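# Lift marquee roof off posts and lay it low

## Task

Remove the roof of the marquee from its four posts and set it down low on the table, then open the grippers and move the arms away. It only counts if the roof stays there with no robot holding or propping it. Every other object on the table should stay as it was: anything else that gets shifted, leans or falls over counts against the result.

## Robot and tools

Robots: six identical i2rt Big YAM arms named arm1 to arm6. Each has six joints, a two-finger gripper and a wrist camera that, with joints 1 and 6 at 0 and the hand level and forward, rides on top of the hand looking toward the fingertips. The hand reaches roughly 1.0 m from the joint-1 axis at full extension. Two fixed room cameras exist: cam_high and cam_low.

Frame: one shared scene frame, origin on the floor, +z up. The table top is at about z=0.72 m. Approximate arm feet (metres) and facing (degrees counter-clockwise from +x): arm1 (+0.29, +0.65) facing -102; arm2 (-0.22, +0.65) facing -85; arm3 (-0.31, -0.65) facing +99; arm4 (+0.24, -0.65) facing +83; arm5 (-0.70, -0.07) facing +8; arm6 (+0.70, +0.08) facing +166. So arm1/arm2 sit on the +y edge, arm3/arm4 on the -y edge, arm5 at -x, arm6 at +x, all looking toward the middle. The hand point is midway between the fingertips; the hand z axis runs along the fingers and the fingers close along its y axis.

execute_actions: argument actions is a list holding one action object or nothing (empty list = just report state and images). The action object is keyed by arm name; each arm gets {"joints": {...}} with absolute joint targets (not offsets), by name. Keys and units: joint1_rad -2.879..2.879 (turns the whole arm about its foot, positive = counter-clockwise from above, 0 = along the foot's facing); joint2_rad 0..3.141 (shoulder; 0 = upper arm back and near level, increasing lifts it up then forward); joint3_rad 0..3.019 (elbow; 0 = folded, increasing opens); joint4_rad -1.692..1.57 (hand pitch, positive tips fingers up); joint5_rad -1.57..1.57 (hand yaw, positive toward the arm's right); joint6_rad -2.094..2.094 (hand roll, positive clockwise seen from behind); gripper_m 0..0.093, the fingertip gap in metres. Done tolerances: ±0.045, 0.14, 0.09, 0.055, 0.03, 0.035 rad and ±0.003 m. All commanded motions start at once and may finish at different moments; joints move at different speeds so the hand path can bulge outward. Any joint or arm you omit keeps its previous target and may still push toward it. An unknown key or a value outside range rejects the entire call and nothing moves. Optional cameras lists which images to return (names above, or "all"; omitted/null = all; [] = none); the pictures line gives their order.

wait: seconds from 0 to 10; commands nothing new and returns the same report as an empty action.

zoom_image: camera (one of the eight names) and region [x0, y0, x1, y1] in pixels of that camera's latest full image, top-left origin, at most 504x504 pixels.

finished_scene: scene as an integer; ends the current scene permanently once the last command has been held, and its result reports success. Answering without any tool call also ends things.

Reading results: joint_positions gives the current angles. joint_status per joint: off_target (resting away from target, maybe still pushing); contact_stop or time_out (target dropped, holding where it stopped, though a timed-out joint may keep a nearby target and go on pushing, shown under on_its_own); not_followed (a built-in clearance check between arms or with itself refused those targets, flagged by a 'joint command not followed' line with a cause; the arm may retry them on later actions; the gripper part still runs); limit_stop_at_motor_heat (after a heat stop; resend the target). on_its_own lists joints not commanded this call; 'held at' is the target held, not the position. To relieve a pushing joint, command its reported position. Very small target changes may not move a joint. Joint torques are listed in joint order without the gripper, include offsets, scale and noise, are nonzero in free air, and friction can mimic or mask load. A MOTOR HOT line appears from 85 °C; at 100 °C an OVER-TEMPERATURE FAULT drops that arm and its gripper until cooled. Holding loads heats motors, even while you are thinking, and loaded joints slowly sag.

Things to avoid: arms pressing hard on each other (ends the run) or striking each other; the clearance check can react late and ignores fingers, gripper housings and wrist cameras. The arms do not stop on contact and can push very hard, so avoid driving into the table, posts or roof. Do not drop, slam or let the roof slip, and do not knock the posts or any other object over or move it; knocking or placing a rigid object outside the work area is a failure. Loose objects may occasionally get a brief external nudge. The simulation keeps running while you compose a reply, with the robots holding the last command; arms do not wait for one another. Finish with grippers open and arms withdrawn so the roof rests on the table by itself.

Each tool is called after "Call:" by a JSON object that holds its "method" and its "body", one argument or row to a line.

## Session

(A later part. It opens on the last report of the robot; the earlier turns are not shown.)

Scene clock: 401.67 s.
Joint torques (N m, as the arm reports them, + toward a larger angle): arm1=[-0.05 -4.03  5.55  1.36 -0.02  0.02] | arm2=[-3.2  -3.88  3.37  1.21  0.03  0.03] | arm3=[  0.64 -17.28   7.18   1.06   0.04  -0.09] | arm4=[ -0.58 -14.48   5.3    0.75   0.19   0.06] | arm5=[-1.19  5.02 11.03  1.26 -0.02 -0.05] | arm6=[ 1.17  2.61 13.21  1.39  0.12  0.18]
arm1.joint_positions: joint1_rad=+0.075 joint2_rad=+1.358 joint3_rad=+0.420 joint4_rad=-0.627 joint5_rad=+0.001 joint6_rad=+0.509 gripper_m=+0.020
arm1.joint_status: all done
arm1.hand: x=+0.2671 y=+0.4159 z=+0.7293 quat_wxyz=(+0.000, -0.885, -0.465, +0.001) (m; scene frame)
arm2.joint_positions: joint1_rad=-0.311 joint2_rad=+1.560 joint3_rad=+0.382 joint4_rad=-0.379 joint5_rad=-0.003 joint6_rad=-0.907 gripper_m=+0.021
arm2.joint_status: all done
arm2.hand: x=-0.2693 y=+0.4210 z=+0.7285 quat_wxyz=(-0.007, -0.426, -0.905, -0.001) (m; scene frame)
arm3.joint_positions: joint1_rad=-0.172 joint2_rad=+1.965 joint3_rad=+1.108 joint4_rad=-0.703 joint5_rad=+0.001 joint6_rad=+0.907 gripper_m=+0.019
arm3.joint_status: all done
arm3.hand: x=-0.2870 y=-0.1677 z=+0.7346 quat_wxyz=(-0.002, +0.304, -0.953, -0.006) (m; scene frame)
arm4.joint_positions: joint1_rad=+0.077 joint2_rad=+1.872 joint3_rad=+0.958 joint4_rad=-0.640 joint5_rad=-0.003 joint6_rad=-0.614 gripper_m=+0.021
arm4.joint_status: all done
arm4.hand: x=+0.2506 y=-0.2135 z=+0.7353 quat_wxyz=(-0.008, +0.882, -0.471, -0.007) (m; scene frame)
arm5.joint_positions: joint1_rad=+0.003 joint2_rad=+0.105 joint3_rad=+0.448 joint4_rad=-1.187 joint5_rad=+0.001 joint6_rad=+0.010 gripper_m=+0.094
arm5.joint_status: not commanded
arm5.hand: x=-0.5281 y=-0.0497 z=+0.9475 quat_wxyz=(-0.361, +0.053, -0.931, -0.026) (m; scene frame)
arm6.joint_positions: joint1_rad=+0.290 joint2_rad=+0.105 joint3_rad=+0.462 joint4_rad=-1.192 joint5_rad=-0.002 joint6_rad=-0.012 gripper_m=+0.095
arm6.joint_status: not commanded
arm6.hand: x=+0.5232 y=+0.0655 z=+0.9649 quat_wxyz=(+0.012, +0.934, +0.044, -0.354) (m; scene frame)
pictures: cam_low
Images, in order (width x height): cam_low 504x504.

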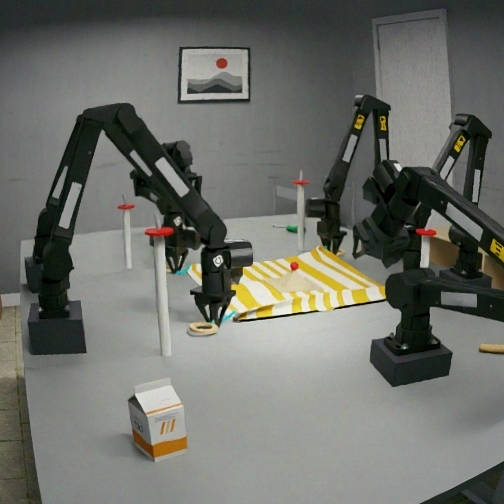

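Call:
{"method": "execute_actions", "body": {
  "actions": [
    {"arm3":{"joints":{"joint2_rad":1.993}},"arm4":{"joints":{"joint2_rad":1.905}},"arm1":{"joints":{"gripper_m":0.05}},"arm2":{"joints":{"gripper_m":0.05}}}
  ],
  "cameras": []
}}

Call:
{"method": "execute_actions", "body": {
  "actions": [
    {"arm3":{"joints":{"gripper_m":0.05}},"arm4":{"joints":{"gripper_m":0.05}}}
  ],
  "cameras": []
}}

Call:
{"method": "execute_actions", "body": {
  "actions": [
    {"arm1":{"joints":{"joint2_rad":0.7,"joint3_rad":0.75,"joint4_rad":-1.3}},"arm2":{"joints":{"joint2_rad":0.7,"joint3_rad":0.7,"joint4_rad":-1.3}},"arm3":{"joints":{"joint2_rad":0.9,"joint4_rad":-1.5}},"arm4":{"joints":{"joint2_rad":0.8,"joint4_rad":-1.5}}}
  ],
  "cameras": ["cam_high","cam_low"]
}}

Scene clock: 411.57 s.
Joint torques (N m, as the arm reports them, + toward a larger angle): arm1=[-0.34 -4.06  5.58  1.06 -0.05  0.04] | arm2=[-3.19 -3.93  3.35  1.22  0.04  0.03] | arm3=[  0.79 -17.07   6.97   1.09   0.04  -0.08] | arm4=[ -0.28 -12.61   5.26   0.74   0.2    0.04] | arm5=[-1.45  5.56 10.95  1.32 -0.02 -0.01] | arm6=[ 1.11  2.66 13.2   1.37  0.13  0.18]
arm1.joint_positions: joint1_rad=+0.075 joint2_rad=+1.358 joint3_rad=+0.420 joint4_rad=-0.621 joint5_rad=+0.001 joint6_rad=+0.509 gripper_m=+0.050
arm1.joint_status: all done
arm1.hand: x=+0.2669 y=+0.4144 z=+0.7293 quat_wxyz=(-0.002, -0.885, -0.465, +0.002) (m; scene frame)
arm2.joint_positions: joint1_rad=-0.311 joint2_rad=+1.560 joint3_rad=+0.382 joint4_rad=-0.379 joint5_rad=-0.003 joint6_rad=-0.907 gripper_m=+0.050
arm2.joint_status: all done
arm2.hand: x=-0.2694 y=+0.4209 z=+0.7286 quat_wxyz=(-0.007, -0.426, -0.905, -0.001) (m; scene frame)
arm3.joint_positions: joint1_rad=-0.172 joint2_rad=+1.970 joint3_rad=+1.108 joint4_rad=-0.703 joint5_rad=+0.001 joint6_rad=+0.907 gripper_m=+0.019
arm3.joint_status: all done
arm3.hand: x=-0.2870 y=-0.1688 z=+0.7323 quat_wxyz=(-0.001, +0.304, -0.953, -0.003) (m; scene frame)
arm4.joint_positions: joint1_rad=+0.077 joint2_rad=+1.878 joint3_rad=+0.958 joint4_rad=-0.638 joint5_rad=-0.003 joint6_rad=-0.613 gripper_m=+0.021
arm4.joint_status: all done
arm4.hand: x=+0.2506 y=-0.2143 z=+0.7329 quat_wxyz=(-0.006, +0.882, -0.472, -0.006) (m; scene frame)
arm5.joint_positions: joint1_rad=+0.003 joint2_rad=+0.105 joint3_rad=+0.448 joint4_rad=-1.187 joint5_rad=+0.001 joint6_rad=+0.010 gripper_m=+0.094
arm5.joint_status: not commanded
arm5.hand: x=-0.5281 y=-0.0497 z=+0.9475 quat_wxyz=(-0.361, +0.053, -0.931, -0.026) (m; scene frame)
arm6.joint_positions: joint1_rad=+0.290 joint2_rad=+0.105 joint3_rad=+0.462 joint4_rad=-1.192 joint5_rad=-0.002 joint6_rad=-0.012 gripper_m=+0.095
arm6.joint_status: not commanded
arm6.hand: x=+0.5232 y=+0.0655 z=+0.9649 quat_wxyz=(+0.012, +0.934, +0.044, -0.354) (m; scene frame)
pictures: none
No camera images: the call's "cameras" was empty. Leave "cameras" out to get every camera's image.

Scene clock: 412.17 s.
Joint torques (N m, as the arm reports them, + toward a larger angle): arm1=[ 0.18 -4.26  5.55  1.04 -0.06  0.02] | arm2=[-3.23 -3.99  3.35  1.25  0.03  0.02] | arm3=[  0.91 -17.07   6.91   1.04   0.04  -0.09] | arm4=[ -0.78 -12.86   5.32   0.69   0.22   0.  ] | arm5=[-1.48  5.67 10.86  1.41 -0.02 -0.09] | arm6=[ 1.09  2.71 13.2   1.38  0.13  0.18]
arm1.joint_positions: joint1_rad=+0.075 joint2_rad=+1.358 joint3_rad=+0.420 joint4_rad=-0.621 joint5_rad=+0.001 joint6_rad=+0.509 gripper_m=+0.050
arm1.joint_status: not commanded
arm1.hand: x=+0.2669 y=+0.4144 z=+0.7293 quat_wxyz=(-0.002, -0.885, -0.465, +0.002) (m; scene frame)
arm2.joint_positions: joint1_rad=-0.311 joint2_rad=+1.560 joint3_rad=+0.382 joint4_rad=-0.379 joint5_rad=-0.003 joint6_rad=-0.907 gripper_m=+0.050
arm2.joint_status: not commanded
arm2.hand: x=-0.2694 y=+0.4209 z=+0.7286 quat_wxyz=(-0.007, -0.426, -0.905, -0.001) (m; scene frame)
arm3.joint_positions: joint1_rad=-0.172 joint2_rad=+1.972 joint3_rad=+1.108 joint4_rad=-0.701 joint5_rad=+0.001 joint6_rad=+0.907 gripper_m=+0.050
arm3.joint_status: all done
arm3.hand: x=-0.2871 y=-0.1689 z=+0.7313 quat_wxyz=(-0.001, +0.304, -0.953, -0.003) (m; scene frame)
arm4.joint_positions: joint1_rad=+0.077 joint2_rad=+1.878 joint3_rad=+0.958 joint4_rad=-0.638 joint5_rad=-0.003 joint6_rad=-0.613 gripper_m=+0.050
arm4.joint_status: all done
arm4.hand: x=+0.2506 y=-0.2143 z=+0.7329 quat_wxyz=(-0.006, +0.882, -0.472, -0.006) (m; scene frame)
arm5.joint_positions: joint1_rad=+0.003 joint2_rad=+0.105 joint3_rad=+0.448 joint4_rad=-1.187 joint5_rad=+0.001 joint6_rad=+0.010 gripper_m=+0.094
arm5.joint_status: not commanded
arm5.hand: x=-0.5281 y=-0.0497 z=+0.9475 quat_wxyz=(-0.361, +0.053, -0.931, -0.026) (m; scene frame)
arm6.joint_positions: joint1_rad=+0.290 joint2_rad=+0.105 joint3_rad=+0.462 joint4_rad=-1.192 joint5_rad=-0.002 joint6_rad=-0.012 gripper_m=+0.095
arm6.joint_status: not commanded
arm6.hand: x=+0.5232 y=+0.0655 z=+0.9649 quat_wxyz=(+0.012, +0.934, +0.044, -0.354) (m; scene frame)
pictures: none
No camera images: the call's "cameras" was empty. Leave "cameras" out to get every camera's image.

Scene clock: 413.70 s.
Joint torques (N m, as the arm reports them, + toward a larger angle): arm1=[ 0.05 -0.97 11.25  0.48 -0.07  0.  ] | arm2=[-3.32 -0.53 11.04  0.6   0.03  0.02] | arm3=[ 0.61 -4.19 10.85  0.25  0.03 -0.11] | arm4=[-0.81 -0.53  8.65 -0.1   0.19  0.02] | arm5=[-1.33  4.96 10.92  1.29 -0.01 -0.04] | arm6=[ 1.12  2.68 13.2   1.37  0.12  0.18]
arm1.joint_positions: joint1_rad=+0.075 joint2_rad=+0.698 joint3_rad=+0.728 joint4_rad=-1.289 joint5_rad=+0.001 joint6_rad=+0.509 gripper_m=+0.050
arm1.joint_status: all done
arm1.hand: x=+0.2673 y=+0.4175 z=+0.9714 quat_wxyz=(-0.127, -0.875, -0.460, +0.084) (m; scene frame)
arm2.joint_positions: joint1_rad=-0.311 joint2_rad=+0.704 joint3_rad=+0.685 joint4_rad=-1.289 joint5_rad=-0.003 joint6_rad=-0.907 gripper_m=+0.050
arm2.joint_status: all done
arm2.hand: x=-0.2705 y=+0.4307 z=+1.0001 quat_wxyz=(-0.035, -0.424, -0.897, +0.120) (m; scene frame)
arm3.joint_positions: joint1_rad=-0.172 joint2_rad=+0.894 joint3_rad=+1.108 joint4_rad=-1.485 joint5_rad=+0.001 joint6_rad=+0.907 gripper_m=+0.050
arm3.joint_status: all done
arm3.hand: x=-0.2957 y=-0.3670 z=+1.1294 quat_wxyz=(-0.052, +0.300, -0.942, -0.141) (m; scene frame)
arm4.joint_positions: joint1_rad=+0.077 joint2_rad=+0.795 joint3_rad=+0.958 joint4_rad=-1.483 joint5_rad=-0.003 joint6_rad=-0.613 gripper_m=+0.050
arm4.joint_status: all done
arm4.hand: x=+0.2464 y=-0.4081 z=+1.0829 quat_wxyz=(-0.112, +0.875, -0.468, -0.059) (m; scene frame)
arm5.joint_positions: joint1_rad=+0.003 joint2_rad=+0.105 joint3_rad=+0.448 joint4_rad=-1.187 joint5_rad=+0.001 joint6_rad=+0.010 gripper_m=+0.094
arm5.joint_status: not commanded
arm5.hand: x=-0.5281 y=-0.0497 z=+0.9475 quat_wxyz=(-0.361, +0.053, -0.931, -0.026) (m; scene frame)
arm6.joint_positions: joint1_rad=+0.290 joint2_rad=+0.105 joint3_rad=+0.462 joint4_rad=-1.192 joint5_rad=-0.002 joint6_rad=-0.012 gripper_m=+0.095
arm6.joint_status: not commanded
arm6.hand: x=+0.5232 y=+0.0655 z=+0.9649 quat_wxyz=(+0.012, +0.934, +0.044, -0.354) (m; scene frame)
pictures: cam_high, cam_low
Images, in order (width x height): cam_high 504x504, cam_low 504x504.

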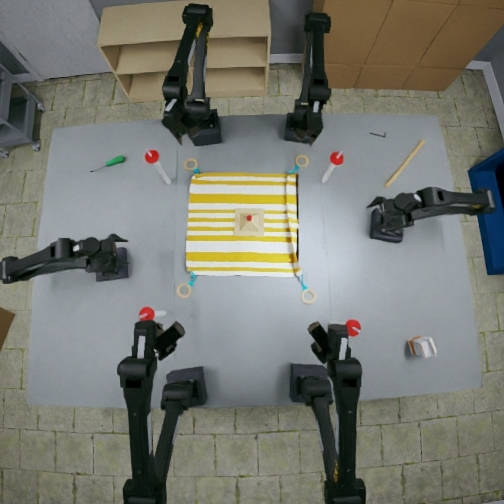

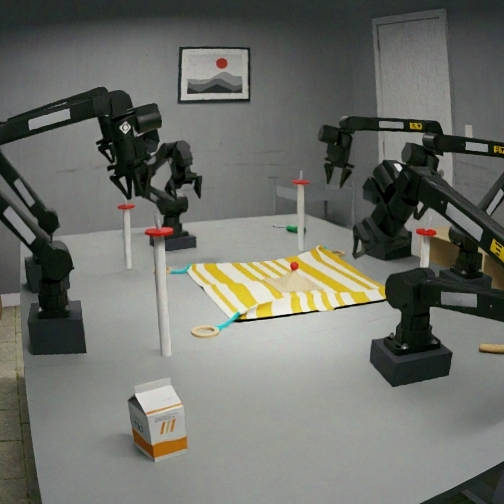

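Call:
{"method": "finished_scene", "body": {
  "scene": 1
}}

The scene is finished: the task was done.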